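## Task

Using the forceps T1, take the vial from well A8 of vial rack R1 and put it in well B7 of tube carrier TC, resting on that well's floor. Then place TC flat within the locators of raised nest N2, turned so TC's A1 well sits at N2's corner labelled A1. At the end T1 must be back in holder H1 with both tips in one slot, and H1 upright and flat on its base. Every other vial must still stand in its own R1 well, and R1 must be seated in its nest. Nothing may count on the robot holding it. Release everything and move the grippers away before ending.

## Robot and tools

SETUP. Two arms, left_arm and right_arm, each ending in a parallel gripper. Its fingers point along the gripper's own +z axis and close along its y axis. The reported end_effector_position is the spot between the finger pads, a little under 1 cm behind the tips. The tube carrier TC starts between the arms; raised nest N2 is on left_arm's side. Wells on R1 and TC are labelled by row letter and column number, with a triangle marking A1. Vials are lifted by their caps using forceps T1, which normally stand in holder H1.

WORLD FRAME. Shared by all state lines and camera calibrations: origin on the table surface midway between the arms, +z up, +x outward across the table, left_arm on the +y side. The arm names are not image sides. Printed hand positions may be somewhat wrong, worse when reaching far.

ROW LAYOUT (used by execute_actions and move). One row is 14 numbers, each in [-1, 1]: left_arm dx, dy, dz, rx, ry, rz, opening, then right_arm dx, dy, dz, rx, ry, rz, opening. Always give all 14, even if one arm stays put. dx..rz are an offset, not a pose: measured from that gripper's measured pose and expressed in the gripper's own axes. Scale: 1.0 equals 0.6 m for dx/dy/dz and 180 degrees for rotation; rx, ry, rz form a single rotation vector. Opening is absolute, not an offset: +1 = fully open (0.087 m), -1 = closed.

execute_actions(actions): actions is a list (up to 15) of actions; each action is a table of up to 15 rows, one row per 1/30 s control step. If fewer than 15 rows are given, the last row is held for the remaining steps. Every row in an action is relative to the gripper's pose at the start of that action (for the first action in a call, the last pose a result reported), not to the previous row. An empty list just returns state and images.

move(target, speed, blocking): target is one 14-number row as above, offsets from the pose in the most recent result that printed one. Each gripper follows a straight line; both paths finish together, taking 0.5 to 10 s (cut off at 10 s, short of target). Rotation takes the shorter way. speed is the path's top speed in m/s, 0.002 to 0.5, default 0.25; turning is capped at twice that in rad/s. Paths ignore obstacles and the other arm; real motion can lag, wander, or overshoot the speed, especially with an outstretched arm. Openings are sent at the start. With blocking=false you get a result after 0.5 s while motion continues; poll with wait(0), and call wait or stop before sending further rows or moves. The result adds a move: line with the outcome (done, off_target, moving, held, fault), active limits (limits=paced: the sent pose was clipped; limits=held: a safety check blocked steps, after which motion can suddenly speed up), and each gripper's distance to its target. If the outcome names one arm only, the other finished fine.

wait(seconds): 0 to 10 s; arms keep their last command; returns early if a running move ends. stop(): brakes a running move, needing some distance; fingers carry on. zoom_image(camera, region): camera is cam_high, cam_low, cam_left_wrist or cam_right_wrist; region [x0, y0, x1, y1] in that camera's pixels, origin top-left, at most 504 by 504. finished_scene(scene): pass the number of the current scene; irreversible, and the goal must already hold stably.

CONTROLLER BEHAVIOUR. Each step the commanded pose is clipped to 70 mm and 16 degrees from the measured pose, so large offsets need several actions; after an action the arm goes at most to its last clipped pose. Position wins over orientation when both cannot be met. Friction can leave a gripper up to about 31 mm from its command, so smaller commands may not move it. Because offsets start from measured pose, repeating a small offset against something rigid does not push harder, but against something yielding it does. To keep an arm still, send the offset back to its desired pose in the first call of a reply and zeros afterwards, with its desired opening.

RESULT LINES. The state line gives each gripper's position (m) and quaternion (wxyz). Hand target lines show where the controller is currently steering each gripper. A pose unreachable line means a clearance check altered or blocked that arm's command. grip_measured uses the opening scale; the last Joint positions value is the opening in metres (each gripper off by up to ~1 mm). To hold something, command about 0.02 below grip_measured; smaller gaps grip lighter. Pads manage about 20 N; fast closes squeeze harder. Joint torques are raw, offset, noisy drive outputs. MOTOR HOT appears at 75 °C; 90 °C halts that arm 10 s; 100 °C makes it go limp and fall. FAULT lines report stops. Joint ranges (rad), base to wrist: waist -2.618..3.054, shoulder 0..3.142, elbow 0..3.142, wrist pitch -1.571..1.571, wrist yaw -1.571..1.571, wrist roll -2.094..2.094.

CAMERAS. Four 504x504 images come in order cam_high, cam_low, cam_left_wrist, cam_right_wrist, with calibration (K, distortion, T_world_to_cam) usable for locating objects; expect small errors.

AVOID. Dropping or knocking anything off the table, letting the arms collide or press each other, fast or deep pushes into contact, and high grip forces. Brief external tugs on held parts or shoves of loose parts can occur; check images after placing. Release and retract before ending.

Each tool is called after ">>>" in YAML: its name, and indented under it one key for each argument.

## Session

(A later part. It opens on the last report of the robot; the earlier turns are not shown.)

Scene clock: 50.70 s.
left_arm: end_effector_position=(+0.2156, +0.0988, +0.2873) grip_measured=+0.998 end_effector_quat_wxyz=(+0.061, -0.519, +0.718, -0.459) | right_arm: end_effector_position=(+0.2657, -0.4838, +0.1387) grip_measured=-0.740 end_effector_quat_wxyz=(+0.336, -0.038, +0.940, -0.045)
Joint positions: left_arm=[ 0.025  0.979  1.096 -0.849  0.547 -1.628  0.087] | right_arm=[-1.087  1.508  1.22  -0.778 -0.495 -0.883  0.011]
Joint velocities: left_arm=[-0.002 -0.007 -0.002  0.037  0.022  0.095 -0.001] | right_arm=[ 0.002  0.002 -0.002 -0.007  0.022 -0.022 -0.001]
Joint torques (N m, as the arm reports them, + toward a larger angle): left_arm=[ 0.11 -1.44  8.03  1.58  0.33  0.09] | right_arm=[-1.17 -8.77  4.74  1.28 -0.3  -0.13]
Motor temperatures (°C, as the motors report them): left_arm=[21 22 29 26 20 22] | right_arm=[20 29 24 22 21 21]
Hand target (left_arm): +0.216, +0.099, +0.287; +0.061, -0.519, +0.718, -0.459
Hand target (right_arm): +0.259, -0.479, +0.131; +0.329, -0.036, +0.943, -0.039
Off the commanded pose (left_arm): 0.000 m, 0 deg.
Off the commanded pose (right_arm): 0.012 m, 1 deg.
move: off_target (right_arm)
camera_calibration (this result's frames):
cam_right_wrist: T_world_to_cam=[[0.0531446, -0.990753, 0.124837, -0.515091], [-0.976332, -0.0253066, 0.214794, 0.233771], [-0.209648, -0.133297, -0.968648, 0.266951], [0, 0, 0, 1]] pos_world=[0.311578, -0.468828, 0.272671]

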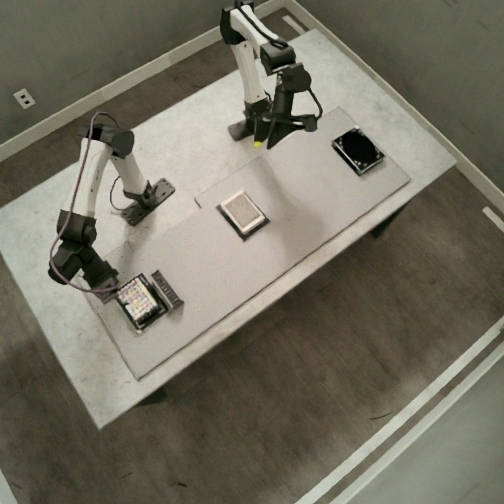

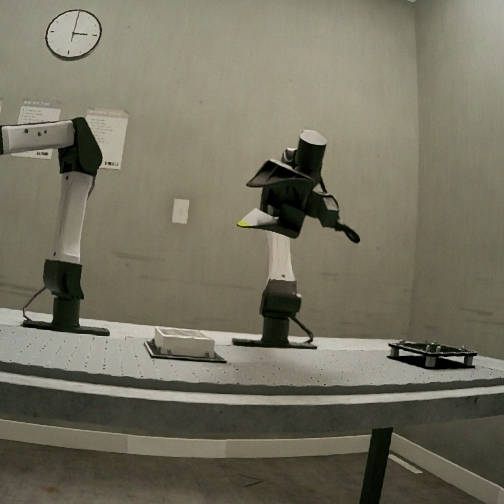

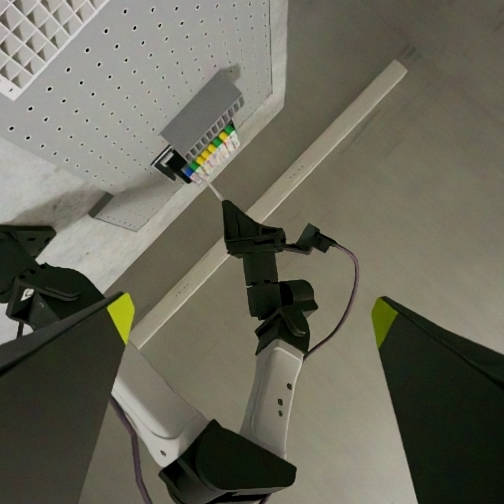

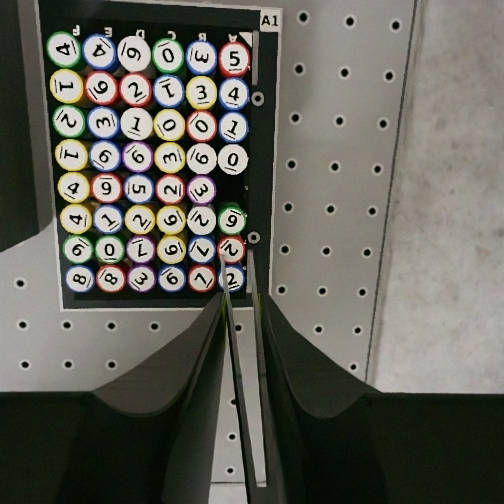

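>>> move:
  target: [0,0,0,0,0,0,1,-0.012,0,-0.016,0,0,0,-0.74]
  speed: 0.01

>>> move:
  target: [0,0,0,0,0,0,1,0.024,0.008,-0.019,-0.01,0.01,0,-0.74]
  speed: 0.01

>>> zoom_image:
  camera: "cam_right_wrist"
  region: [150, 180, 330, 320]

Scene clock: 54.10 s.
left_arm: end_effector_position=(+0.2156, +0.0988, +0.2873) grip_measured=+0.998 end_effector_quat_wxyz=(+0.061, -0.519, +0.718, -0.459) | right_arm: end_effector_position=(+0.2653, -0.4833, +0.1434) grip_measured=-0.740 end_effector_quat_wxyz=(+0.335, -0.038, +0.941, -0.043)
Joint positions: left_arm=[ 0.025  0.979  1.096 -0.849  0.547 -1.628  0.087] | right_arm=[-1.087  1.508  1.24  -0.802 -0.495 -0.883  0.011]
Joint velocities: left_arm=[-0.012  0.012 -0.022 -0.022 -0.051 -0.066  0.   ] | right_arm=[ 0.007  0.002 -0.007 -0.022 -0.022 -0.007 -0.   ]
Joint torques (N m, as the arm reports them, + toward a larger angle): left_arm=[ 0.12 -1.41  7.93  1.59  0.35  0.11] | right_arm=[-0.49 -8.38  9.32  1.06 -0.31 -0.06]
Motor temperatures (°C, as the motors report them): left_arm=[21 22 29 26 20 22] | right_arm=[20 29 24 22 21 21]
Hand target (left_arm): +0.216, +0.099, +0.287; +0.061, -0.519, +0.718, -0.459
Hand target (right_arm): +0.265, -0.483, +0.151; +0.336, -0.038, +0.940, -0.045
Off the commanded pose (left_arm): 0.000 m, 0 deg.
Off the commanded pose (right_arm): 0.007 m, 0 deg.
move: done
camera_calibration (this result's frames):
cam_right_wrist: T_world_to_cam=[[0.0534248, -0.991131, 0.12168, -0.514932], [-0.975841, -0.025968, 0.216934, 0.231621], [-0.21185, -0.13033, -0.968573, 0.273535], [0, 0, 0, 1]] pos_world=[0.311484, -0.468701, 0.277348]

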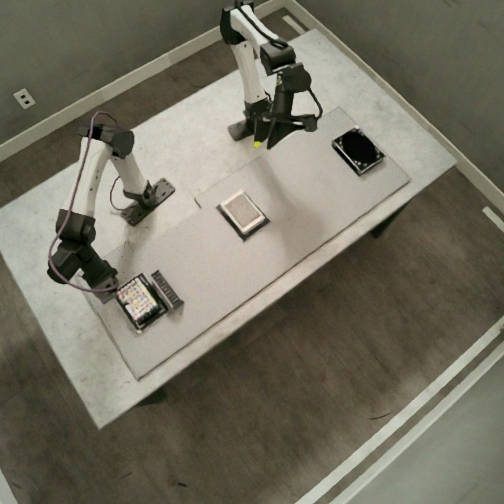

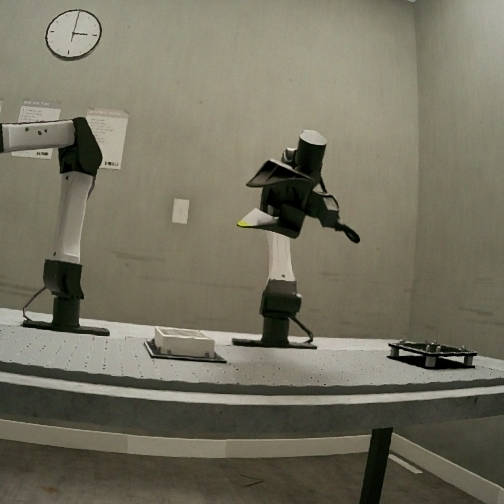

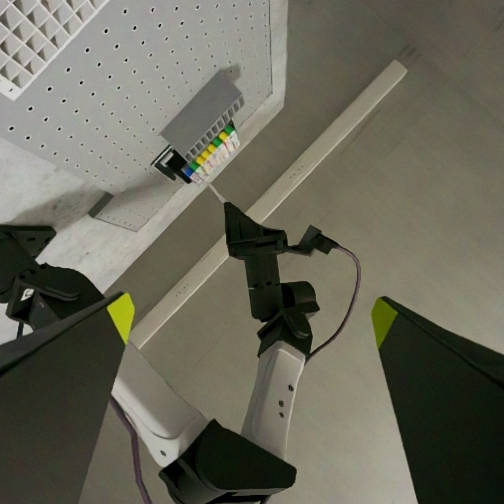

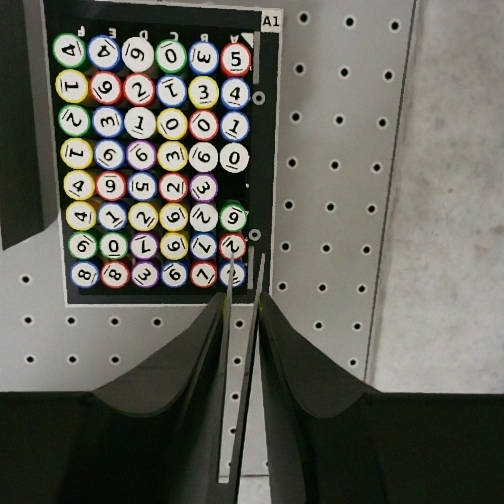

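Scene clock: 56.53 s.
left_arm: end_effector_position=(+0.2156, +0.0988, +0.2873) grip_measured=+0.998 end_effector_quat_wxyz=(+0.061, -0.519, +0.718, -0.459) | right_arm: end_effector_position=(+0.2514, -0.4820, +0.1391) grip_measured=-0.740 end_effector_quat_wxyz=(+0.321, -0.042, +0.945, -0.033)
Joint positions: left_arm=[ 0.025  0.979  1.096 -0.849  0.547 -1.628  0.087] | right_arm=[-1.117  1.508  1.24  -0.857 -0.501 -0.936  0.011]
Joint velocities: left_arm=[-0.002 -0.027 -0.012  0.007  0.037 -0.022 -0.001] | right_arm=[ 0.007 -0.007  0.002  0.007 -0.081 -0.095 -0.   ]
Joint torques (N m, as the arm reports them, + toward a larger angle): left_arm=[ 0.06 -1.48  8.04  1.6   0.31  0.09] | right_arm=[-1.29 -8.3   8.1   0.88 -0.4  -0.08]
Motor temperatures (°C, as the motors report them): left_arm=[21 22 29 26 20 22] | right_arm=[20 29 25 22 21 21]
Hand target (left_arm): +0.216, +0.099, +0.287; +0.061, -0.519, +0.718, -0.459
Hand target (right_arm): +0.247, -0.479, +0.143; +0.320, -0.042, +0.946, -0.029
Off the commanded pose (left_arm): 0.000 m, 0 deg.
Off the commanded pose (right_arm): 0.006 m, 1 deg.
move: done
camera_calibration (this result's frames):
cam_right_wrist: T_world_to_cam=[[0.0705079, -0.991946, 0.105222, -0.514793], [-0.968462, -0.0428015, 0.245457, 0.205116], [-0.238977, -0.11921, -0.96368, 0.27809], [0, 0, 0, 1]] pos_world=[0.301401, -0.468716, 0.27181]

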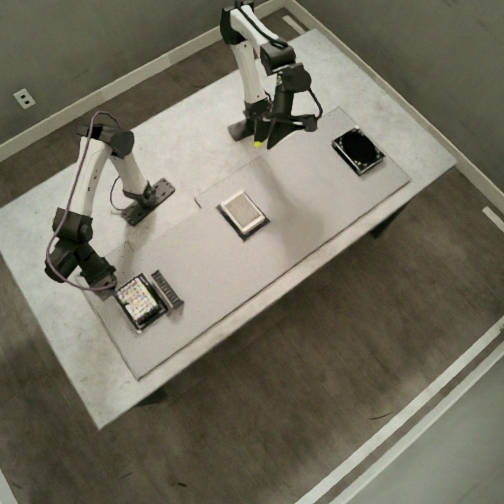

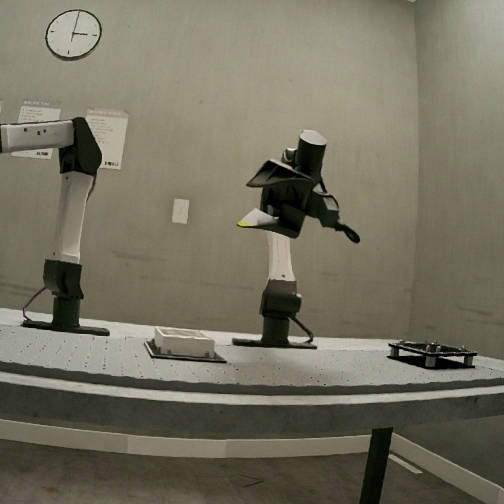

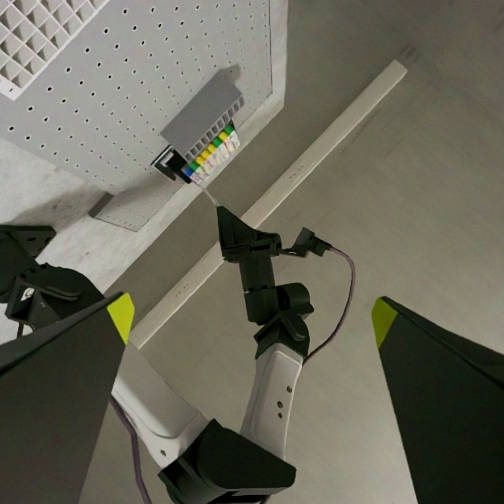

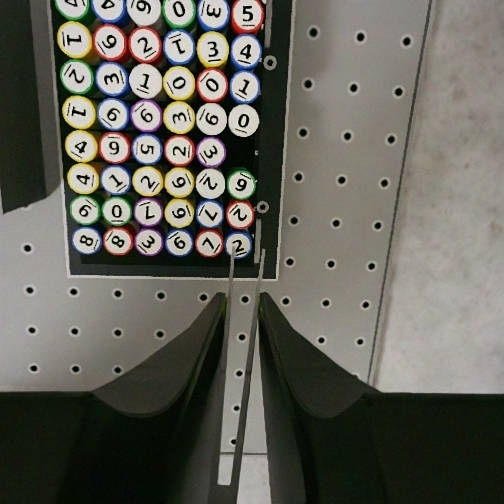

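Region (150, 180, 330, 320) of cam_right_wrist's 504x504 image, scaled by 2.800, with more detail than that image has.

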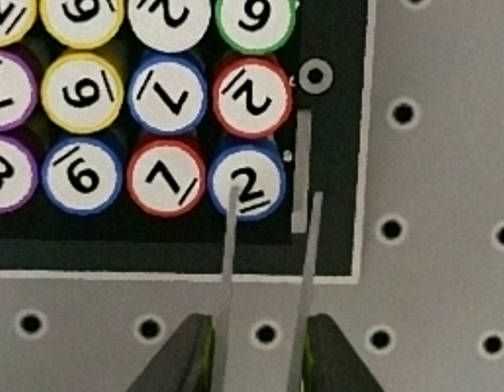

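>>> move:
  target: [0,0,0,0,0,0,1,-0.008,0.02,-0.006,0,0,0,-0.74]
  speed: 0.01

>>> zoom_image:
  camera: "cam_right_wrist"
  region: [150, 180, 330, 320]

Scene clock: 58.53 s.
left_arm: end_effector_position=(+0.2156, +0.0988, +0.2873) grip_measured=+0.998 end_effector_quat_wxyz=(+0.061, -0.519, +0.718, -0.459) | right_arm: end_effector_position=(+0.2558, -0.4759, +0.1463) grip_measured=-0.740 end_effector_quat_wxyz=(+0.328, -0.046, +0.943, -0.036)
Joint positions: left_arm=[ 0.025  0.979  1.096 -0.849  0.547 -1.628  0.087] | right_arm=[-1.097  1.486  1.24  -0.857 -0.5   -0.918  0.011]
Joint velocities: left_arm=[ 0.007  0.007 -0.017  0.022  0.037 -0.066 -0.   ] | right_arm=[-0.012  0.007  0.012 -0.066 -0.037  0.037 -0.001]
Joint torques (N m, as the arm reports them, + toward a larger angle): left_arm=[ 0.06 -1.48  8.05  1.59  0.33  0.11] | right_arm=[ 0.13 -8.97  5.91  1.1  -0.25  0.02]
Motor temperatures (°C, as the motors report them): left_arm=[21 22 29 26 20 22] | right_arm=[20 30 25 22 21 21]
Hand target (left_arm): +0.216, +0.099, +0.287; +0.061, -0.519, +0.718, -0.459
Hand target (right_arm): +0.253, -0.470, +0.144; +0.321, -0.042, +0.945, -0.033
Off the commanded pose (left_arm): 0.000 m, 0 deg.
Off the commanded pose (right_arm): 0.008 m, 1 deg.
move: done
camera_calibration (this result's frames):
cam_right_wrist: T_world_to_cam=[[0.0744632, -0.990698, 0.113898, -0.511513], [-0.971422, -0.0462486, 0.232812, 0.20884], [-0.225378, -0.127979, -0.965829, 0.279437], [0, 0, 0, 1]] pos_world=[0.303939, -0.461334, 0.279528]

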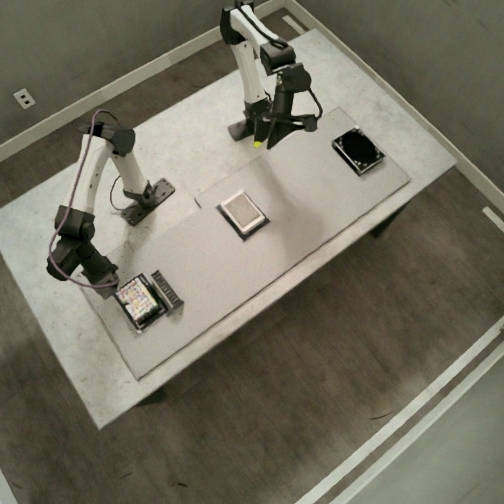

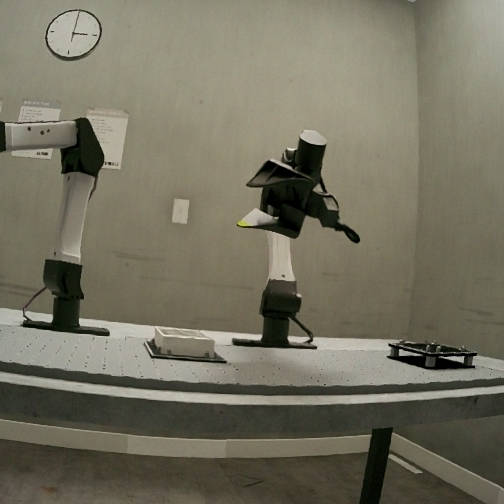

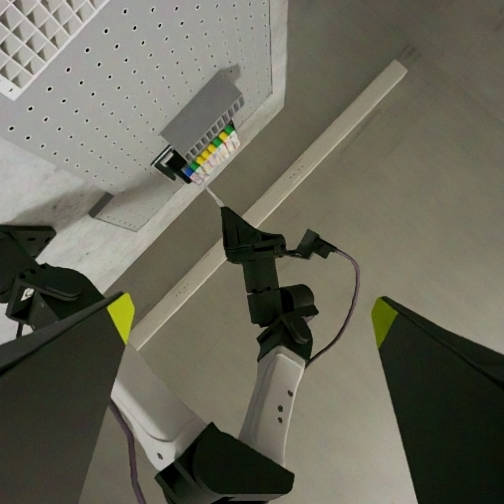

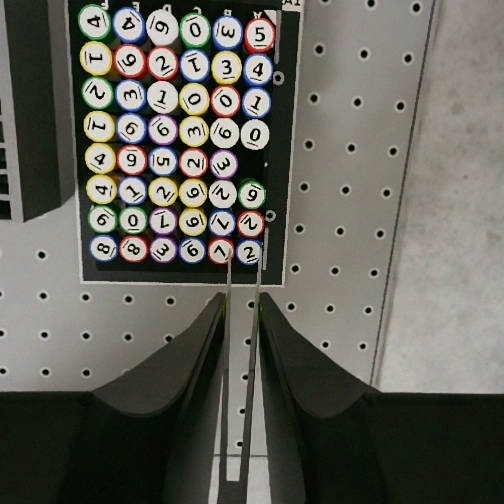

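Region (150, 180, 330, 320) of cam_right_wrist's 504x504 image, scaled by 2.800, with more detail than that image has.

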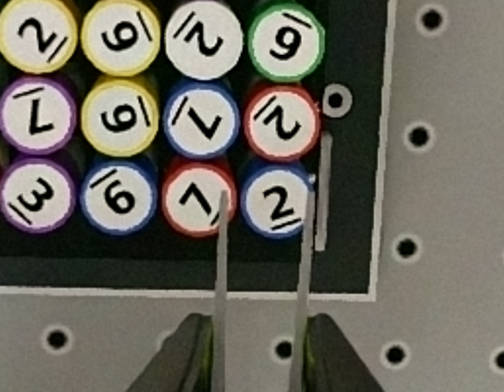

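>>> move:
  target: [0,0,0,0,0,0,1,0.036,0.006,0.025,0,0,0,-0.74]
  speed: 0.01

>>> zoom_image:
  camera: "cam_right_wrist"
  region: [150, 180, 330, 320]

Scene clock: 61.77 s.
left_arm: end_effector_position=(+0.2156, +0.0988, +0.2873) grip_measured=+0.998 end_effector_quat_wxyz=(+0.061, -0.519, +0.718, -0.459) | right_arm: end_effector_position=(+0.2527, -0.4763, +0.1257) grip_measured=-0.740 end_effector_quat_wxyz=(+0.330, -0.046, +0.942, -0.035)
Joint positions: left_arm=[ 0.025  0.979  1.096 -0.849  0.547 -1.628  0.087] | right_arm=[-1.111  1.486  1.158 -0.781 -0.512 -0.93   0.011]
Joint velocities: left_arm=[-0.022  0.012  0.002 -0.007 -0.022 -0.007  0.001] | right_arm=[-0.002 -0.002 -0.017 -0.007  0.037 -0.066 -0.001]
Joint torques (N m, as the arm reports them, + toward a larger angle): left_arm=[ 0.11 -1.41  7.96  1.58  0.31  0.1 ] | right_arm=[-1.17 -8.27  5.19  1.19 -0.31 -0.14]
Motor temperatures (°C, as the motors report them): left_arm=[21 22 29 27 20 22] | right_arm=[20 30 25 22 21 21]
Hand target (left_arm): +0.216, +0.099, +0.287; +0.061, -0.519, +0.718, -0.459
Hand target (right_arm): +0.248, -0.475, +0.121; +0.327, -0.046, +0.943, -0.036
Off the commanded pose (left_arm): 0.000 m, 0 deg.
Off the commanded pose (right_arm): 0.007 m, 0 deg.
move: done
camera_calibration (this result's frames):
cam_right_wrist: T_world_to_cam=[[0.0754575, -0.991014, 0.110439, -0.509236], [-0.972357, -0.0485851, 0.228389, 0.210242], [-0.220972, -0.12462, -0.967286, 0.259476], [0, 0, 0, 1]] pos_world=[0.300193, -0.462109, 0.259209]

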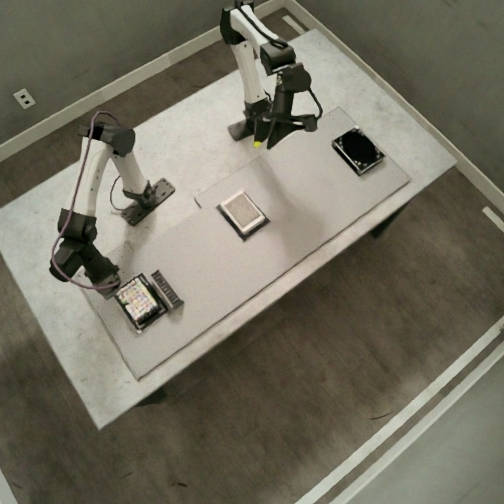

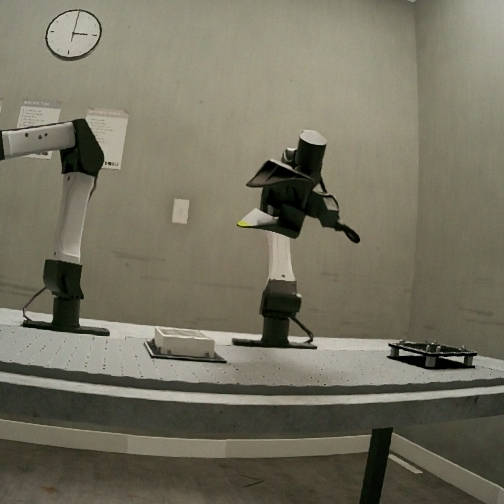

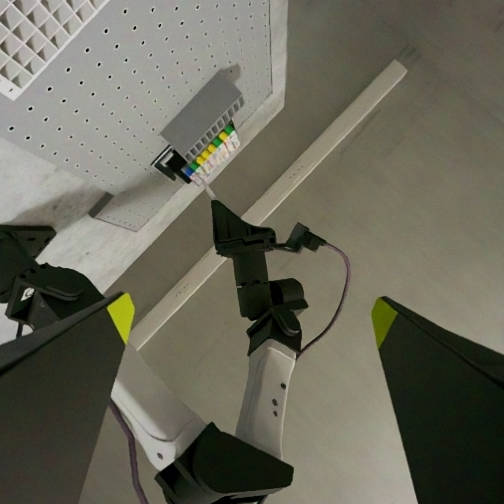

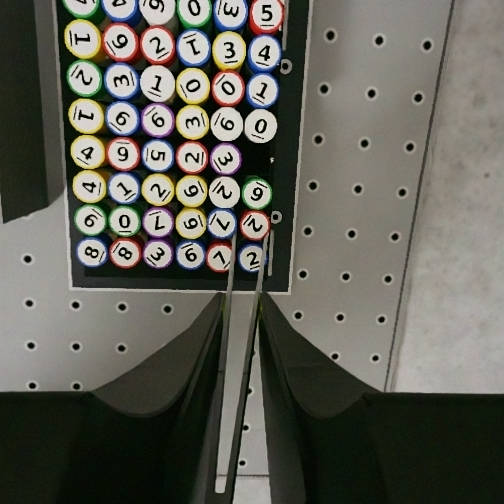

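Region (150, 180, 330, 320) of cam_right_wrist's 504x504 image, scaled by 2.800, with more detail than that image has.

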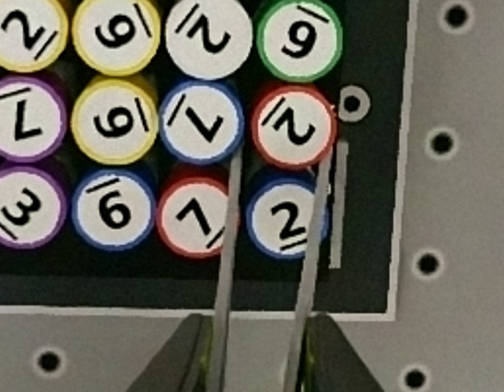

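>>> move:
  target: [0,0,0,0,0,0,1,-0.018,0,-0.024,0,0,0,-0.74]
  speed: 0.01

>>> zoom_image:
  camera: "cam_right_wrist"
  region: [150, 180, 330, 320]

>>> zoom_image:
  camera: "cam_left_wrist"
  region: [150, 120, 300, 270]

Scene clock: 64.57 s.
left_arm: end_effector_position=(+0.2156, +0.0988, +0.2873) grip_measured=+0.998 end_effector_quat_wxyz=(+0.061, -0.519, +0.718, -0.459) | right_arm: end_effector_position=(+0.2522, -0.4755, +0.1354) grip_measured=-0.740 end_effector_quat_wxyz=(+0.328, -0.045, +0.943, -0.032)
Joint positions: left_arm=[ 0.025  0.979  1.096 -0.849  0.547 -1.628  0.087] | right_arm=[-1.111  1.486  1.199 -0.829 -0.512 -0.93   0.011]
Joint velocities: left_arm=[-0.002  0.017 -0.017  0.007  0.022  0.022 -0.001] | right_arm=[ 0.002 -0.012 -0.012 -0.037  0.037  0.007  0.001]
Joint torques (N m, as the arm reports them, + toward a larger angle): left_arm=[ 0.14 -1.41  8.07  1.59  0.33  0.08] | right_arm=[-0.44 -8.3   9.15  0.94 -0.34  0.  ]
Motor temperatures (°C, as the motors report them): left_arm=[21 22 29 27 20 22] | right_arm=[20 30 25 22 21 21]
Hand target (left_arm): +0.216, +0.099, +0.287; +0.061, -0.519, +0.718, -0.459
Hand target (right_arm): +0.252, -0.475, +0.144; +0.330, -0.046, +0.942, -0.035
Off the commanded pose (left_arm): 0.000 m, 0 deg.
Off the commanded pose (right_arm): 0.008 m, 0 deg.
move: done
camera_calibration (this result's frames):
cam_right_wrist: T_world_to_cam=[[0.0761807, -0.99157, 0.104813, -0.509248], [-0.971427, -0.0501111, 0.231987, 0.20612], [-0.224779, -0.119492, -0.967055, 0.272188], [0, 0, 0, 1]] pos_world=[0.300208, -0.462102, 0.26878]

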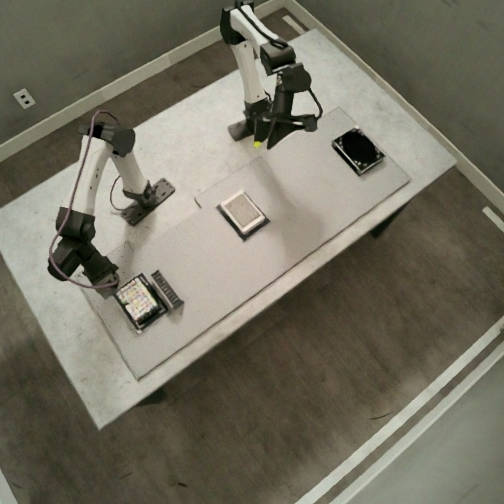

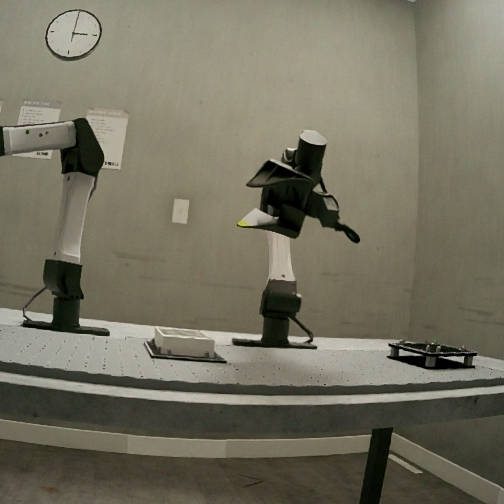

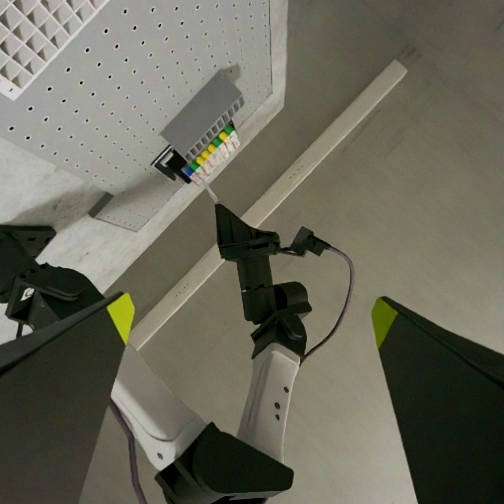

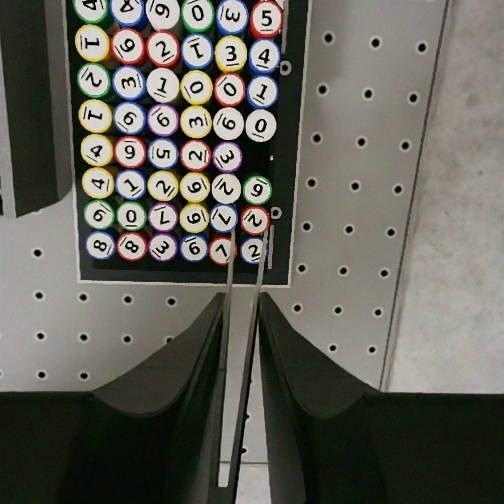

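Region (150, 180, 330, 320) of cam_right_wrist's 504x504 image, scaled by 2.800, with more detail than that image has.

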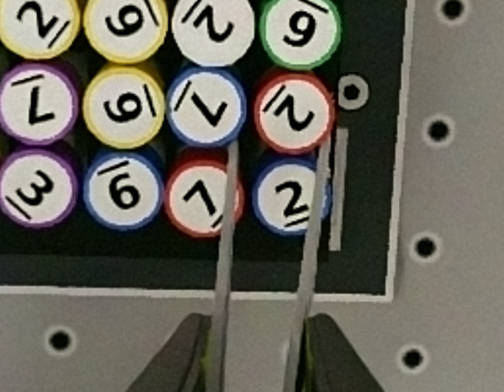

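Region (150, 120, 300, 270) of cam_left_wrist's 504x504 image, scaled by 3.360, with more detail than that image has.

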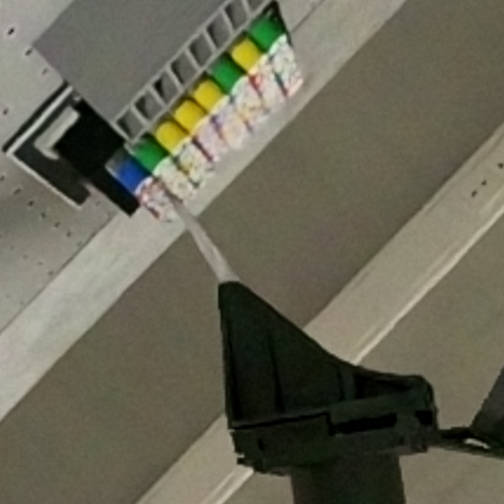

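>>> move:
  target: [0,0,0,0,0,0,1,0.012,-0.004,-0.01,-0.01,0.07,0,-0.74]
  speed: 0.01

>>> zoom_image:
  camera: "cam_left_wrist"
  region: [150, 120, 300, 270]

Scene clock: 75.17 s.
left_arm: end_effector_position=(+0.2156, +0.0988, +0.2873) grip_measured=+0.998 end_effector_quat_wxyz=(+0.061, -0.519, +0.718, -0.459) | right_arm: end_effector_position=(+0.2432, -0.4781, +0.1380) grip_measured=-0.740 end_effector_quat_wxyz=(+0.244, -0.044, +0.968, -0.028)
Joint positions: left_arm=[ 0.025  0.979  1.096 -0.849  0.547 -1.628  0.087] | right_arm=[-1.058  1.566  1.342 -0.997 -0.361 -0.93   0.011]
Joint velocities: left_arm=[ 0.007 -0.007  0.002  0.022 -0.037 -0.051 -0.001] | right_arm=[ 0.007 -0.007 -0.007  0.022 -0.022 -0.022 -0.   ]
Joint torques (N m, as the arm reports them, + toward a larger angle): left_arm=[ 0.14 -1.39  7.97  1.57  0.32  0.08] | right_arm=[ 0.06 -6.05  9.02  0.78 -0.19 -0.05]
Motor temperatures (°C, as the motors report them): left_arm=[21 22 30 27 20 22] | right_arm=[20 29 26 22 21 21]
Hand target (left_arm): +0.216, +0.099, +0.287; +0.061, -0.519, +0.718, -0.459
Hand target (right_arm): +0.244, -0.478, +0.135; +0.233, -0.046, +0.971, -0.022
Off the commanded pose (left_arm): 0.000 m, 0 deg.
Off the commanded pose (right_arm): 0.002 m, 3 deg.
move: off_target (right_arm; path cut at 10 s)
camera_calibration (this result's frames):
cam_right_wrist: T_world_to_cam=[[0.0860253, -0.992326, 0.0888214, -0.511944], [-0.916447, -0.0438457, 0.397746, 0.163402], [-0.390799, -0.115616, -0.913186, 0.307153], [0, 0, 0, 1]] pos_world=[0.313825, -0.465339, 0.260967]

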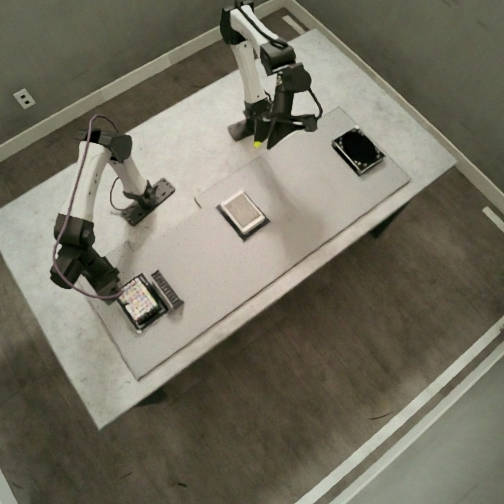

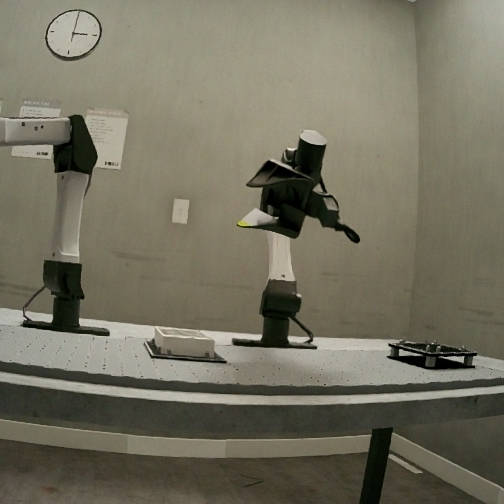

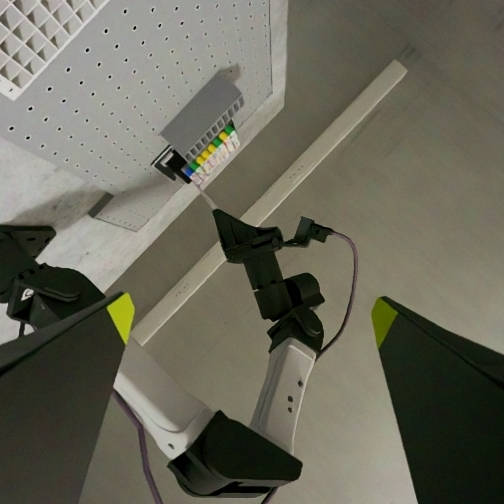

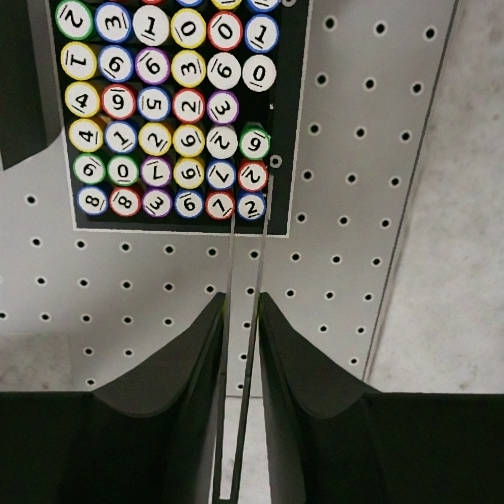

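Region (150, 120, 300, 270) of cam_left_wrist's 504x504 image, scaled by 3.360, with more detail than that image has.

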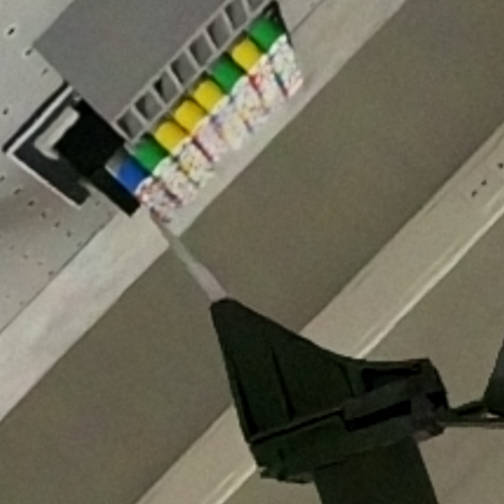

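Tips caught around A8 apparently. Push slightly down along, then close.

>>> move:
  target: [0,0,0,0,0,0,1,0,0,0.022,0,0,0,-0.74]
  speed: 0.01

>>> zoom_image:
  camera: "cam_right_wrist"
  region: [150, 140, 330, 300]

>>> zoom_image:
  camera: "cam_left_wrist"
  region: [150, 120, 300, 270]

Scene clock: 77.43 s.
left_arm: end_effector_position=(+0.2156, +0.0988, +0.2873) grip_measured=+0.998 end_effector_quat_wxyz=(+0.061, -0.519, +0.718, -0.459) | right_arm: end_effector_position=(+0.2501, -0.4835, +0.1404) grip_measured=-0.740 end_effector_quat_wxyz=(+0.254, -0.048, +0.965, -0.041)
Joint positions: left_arm=[ 0.025  0.979  1.096 -0.849  0.547 -1.628  0.087] | right_arm=[-1.052  1.566  1.342 -0.96  -0.36  -0.926  0.011]
Joint velocities: left_arm=[-0.022 -0.007 -0.007  0.007  0.11   0.007  0.   ] | right_arm=[-0.007  0.002 -0.007 -0.081 -0.007 -0.037 -0.   ]
Joint torques (N m, as the arm reports them, + toward a larger angle): left_arm=[ 0.06 -1.47  7.98  1.59  0.31  0.1 ] | right_arm=[ 0.05 -6.94  4.74  1.18 -0.23  0.03]
Motor temperatures (°C, as the motors report them): left_arm=[21 22 30 27 20 22] | right_arm=[20 29 26 22 21 21]
Hand target (left_arm): +0.216, +0.099, +0.287; +0.061, -0.519, +0.718, -0.459
Hand target (right_arm): +0.249, -0.478, +0.127; +0.244, -0.044, +0.968, -0.028
Off the commanded pose (left_arm): 0.000 m, 0 deg.
Off the commanded pose (right_arm): 0.015 m, 2 deg.
move: off_target (right_arm)
camera_calibration (this result's frames):
cam_right_wrist: T_world_to_cam=[[0.0859076, -0.98936, 0.117419, -0.520605], [-0.925051, -0.0354398, 0.378186, 0.177584], [-0.370001, -0.141107, -0.918253, 0.294641], [0, 0, 0, 1]] pos_world=[0.318015, -0.467196, 0.264524]

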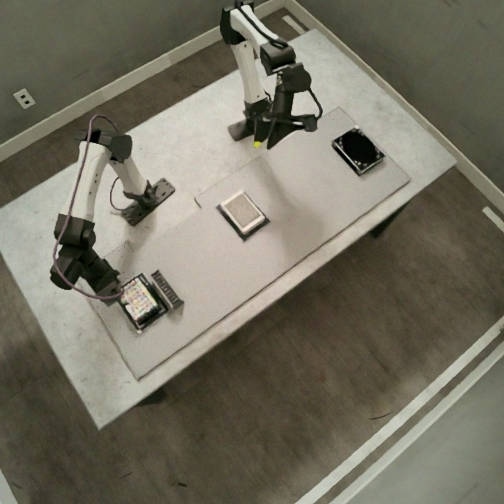

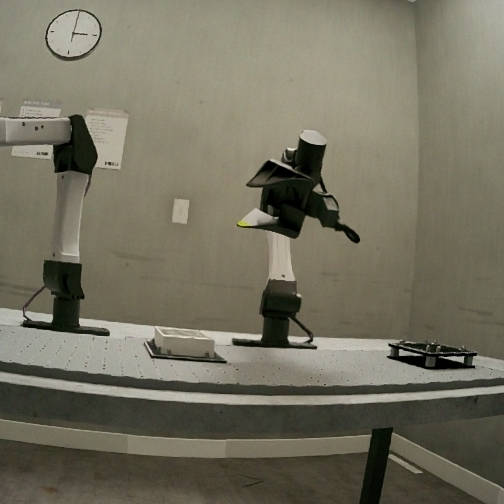

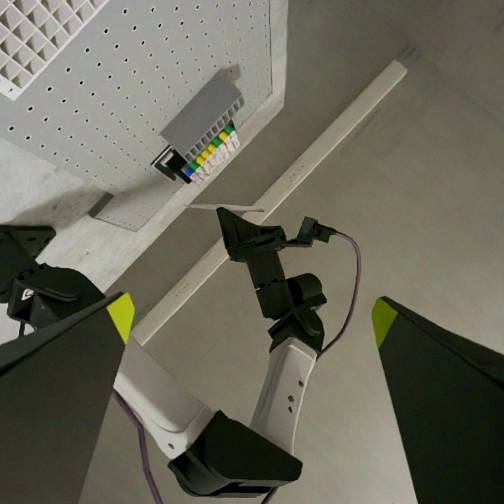

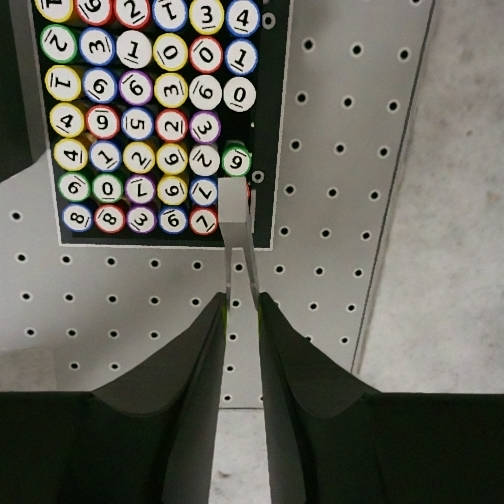

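Region (150, 140, 330, 300) of cam_right_wrist's 504x504 image, scaled by 2.800, with more detail than that image has.

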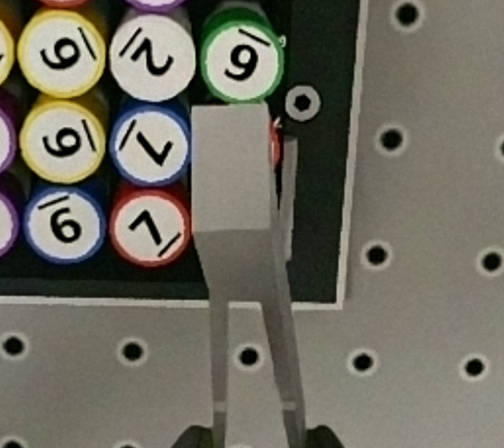

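Region (150, 120, 300, 270) of cam_left_wrist's 504x504 image, scaled by 3.360, with more detail than that image has.

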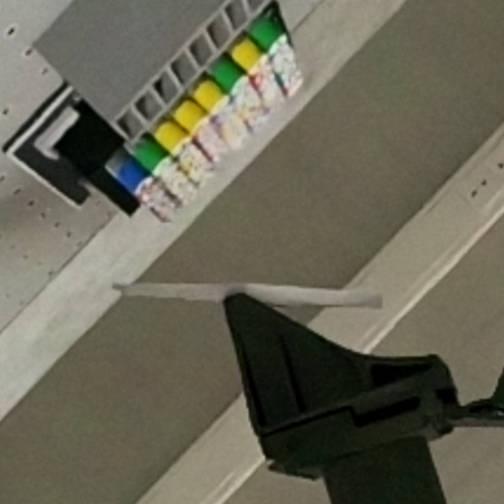

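>>> move:
  target: [0,0,0,0,0,0,1,-0.02,0,-0.04,0,-0.24,0,-0.8]
  speed: 0.06

>>> zoom_image:
  camera: "cam_left_wrist"
  region: [150, 120, 330, 300]

Scene clock: 84.90 s.
left_arm: end_effector_position=(+0.2156, +0.0988, +0.2873) grip_measured=+0.998 end_effector_quat_wxyz=(+0.061, -0.519, +0.718, -0.459) | right_arm: end_effector_position=(+0.2511, -0.4846, +0.1701) grip_measured=-0.800 end_effector_quat_wxyz=(+0.586, -0.068, +0.807, -0.028)
Joint positions: left_arm=[ 0.025  0.979  1.096 -0.849  0.547 -1.628  0.087] | right_arm=[-1.4    1.373  0.924 -0.408 -1.145 -0.942  0.009]
Joint velocities: left_arm=[ 0.022 -0.007  0.017 -0.022  0.007  0.037 -0.   ] | right_arm=[-0.007 -0.002 -0.017  0.095  0.007 -0.007  0.   ]
Joint torques (N m, as the arm reports them, + toward a larger angle): left_arm=[ 0.14 -1.6   8.09  1.58  0.3   0.13] | right_arm=[-1.34 -7.48  5.    1.37 -0.46  0.06]
Motor temperatures (°C, as the motors report them): left_arm=[21 22 30 28 20 22] | right_arm=[20 29 26 23 22 21]
Hand target (left_arm): +0.216, +0.099, +0.287; +0.061, -0.519, +0.718, -0.459
Hand target (right_arm): +0.248, -0.481, +0.167; +0.589, -0.063, +0.806, -0.025
Off the commanded pose (left_arm): 0.000 m, 0 deg.
Off the commanded pose (right_arm): 0.005 m, 1 deg.
move: done
camera_calibration (this result's frames):
cam_right_wrist: T_world_to_cam=[[0.0796551, -0.986405, 0.143735, -0.526783], [-0.932414, -0.12472, -0.339189, 0.247813], [0.352504, -0.107002, -0.929673, 0.159125], [0, 0, 0, 1]] pos_world=[0.216933, -0.471688, 0.307706]

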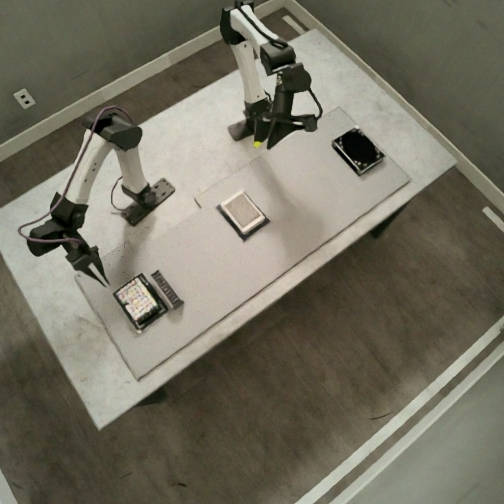

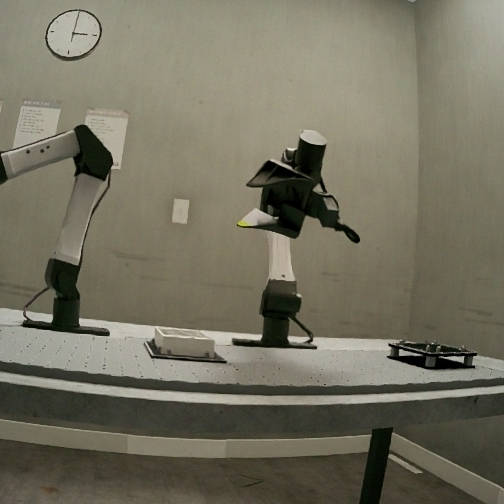

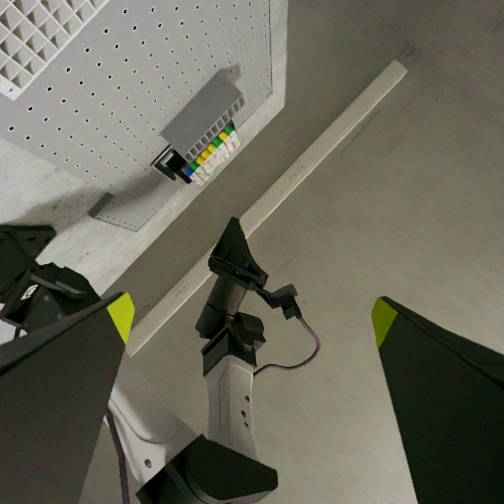

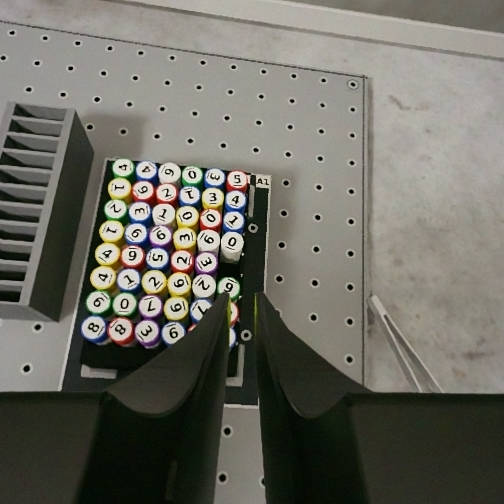

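Region (150, 120, 330, 300) of cam_left_wrist's 504x504 image, scaled by 2.800, with more detail than that image has.

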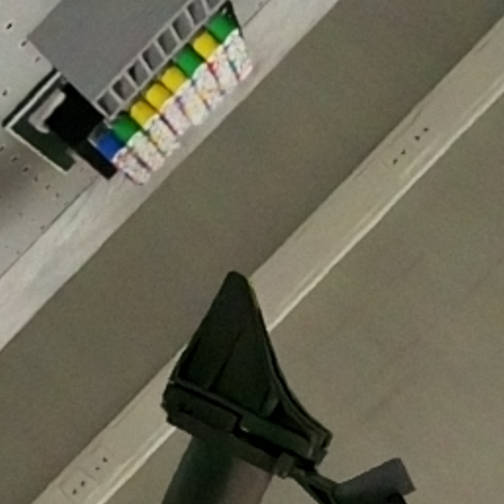

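>>> move:
  target: [0,0,0,0,0,0,1,0.111,-0.229,0.025,-0.132,0.379,-0.112,0]
  speed: 0.1

Scene clock: 94.30 s.
left_arm: end_effector_position=(+0.2156, +0.0988, +0.2873) grip_measured=+0.998 end_effector_quat_wxyz=(+0.061, -0.519, +0.718, -0.459) | right_arm: end_effector_position=(+0.2544, -0.6292, +0.1219) grip_measured=+0.000 end_effector_quat_wxyz=(+0.022, -0.278, +0.960, -0.026)
Joint positions: left_arm=[ 0.025  0.979  1.096 -0.849  0.547 -1.628  0.087] | right_arm=[-1.095  2.348  2.391 -1.55  -0.024 -1.502  0.044]
Joint velocities: left_arm=[ 0.002  0.002 -0.007  0.066 -0.007  0.051 -0.   ] | right_arm=[-0.017  0.012 -0.002  0.022 -0.037 -0.051 -0.   ]
Joint torques (N m, as the arm reports them, + toward a larger angle): left_arm=[-0.04 -1.37  7.94  1.58  0.32  0.1 ] | right_arm=[  0.2  -12.61   8.34   0.33   0.    -0.15]
Motor temperatures (°C, as the motors report them): left_arm=[21 22 31 28 20 22] | right_arm=[20 30 26 22 22 21]
Hand target (left_arm): +0.216, +0.099, +0.287; +0.061, -0.519, +0.718, -0.459
Hand target (right_arm): +0.255, -0.629, +0.116; +0.012, -0.286, +0.958, -0.017
Off the commanded pose (left_arm): 0.000 m, 0 deg.
Off the commanded pose (right_arm): 0.003 m, 4 deg.
joint sent to its limit (right arm) — the command would take joint 4 (wrist pitch) past its lower limit, so that joint was sent only as far as its limit.
move: off_target (right_arm)
camera_calibration (this result's frames):
cam_right_wrist: T_world_to_cam=[[0.547899, -0.833891, 0.0665762, -0.676499], [-0.564476, -0.309798, 0.765109, -0.128235], [-0.617393, -0.456783, -0.640449, 0.0890895], [0, 0, 0, 1]] pos_world=[0.353271, -0.563159, 0.20021]

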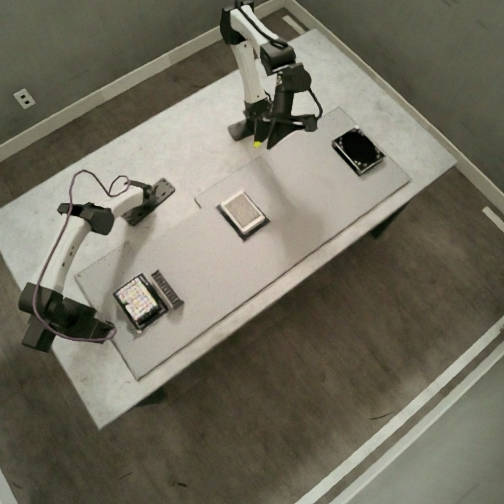

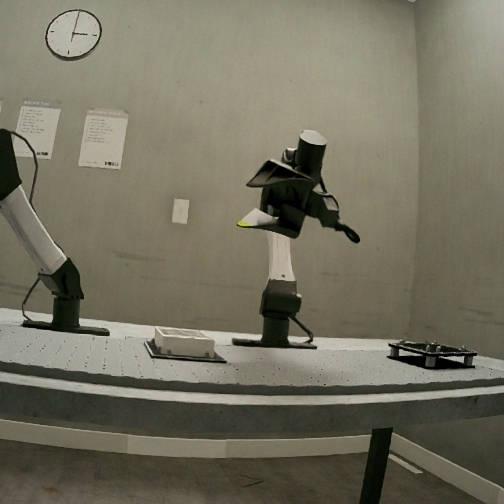

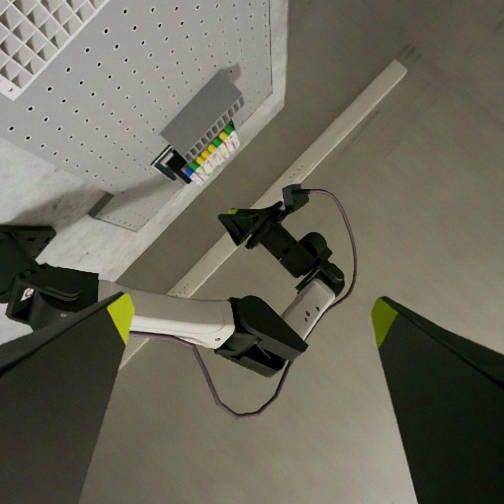

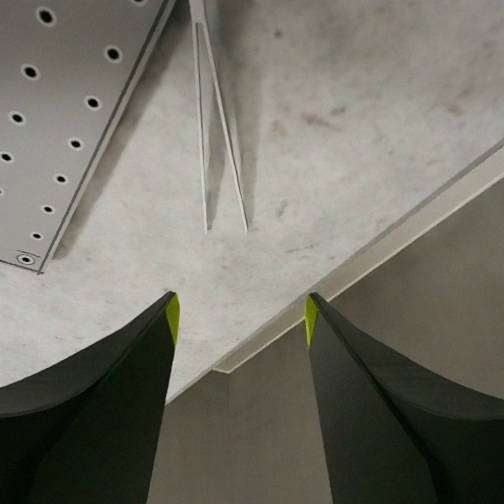

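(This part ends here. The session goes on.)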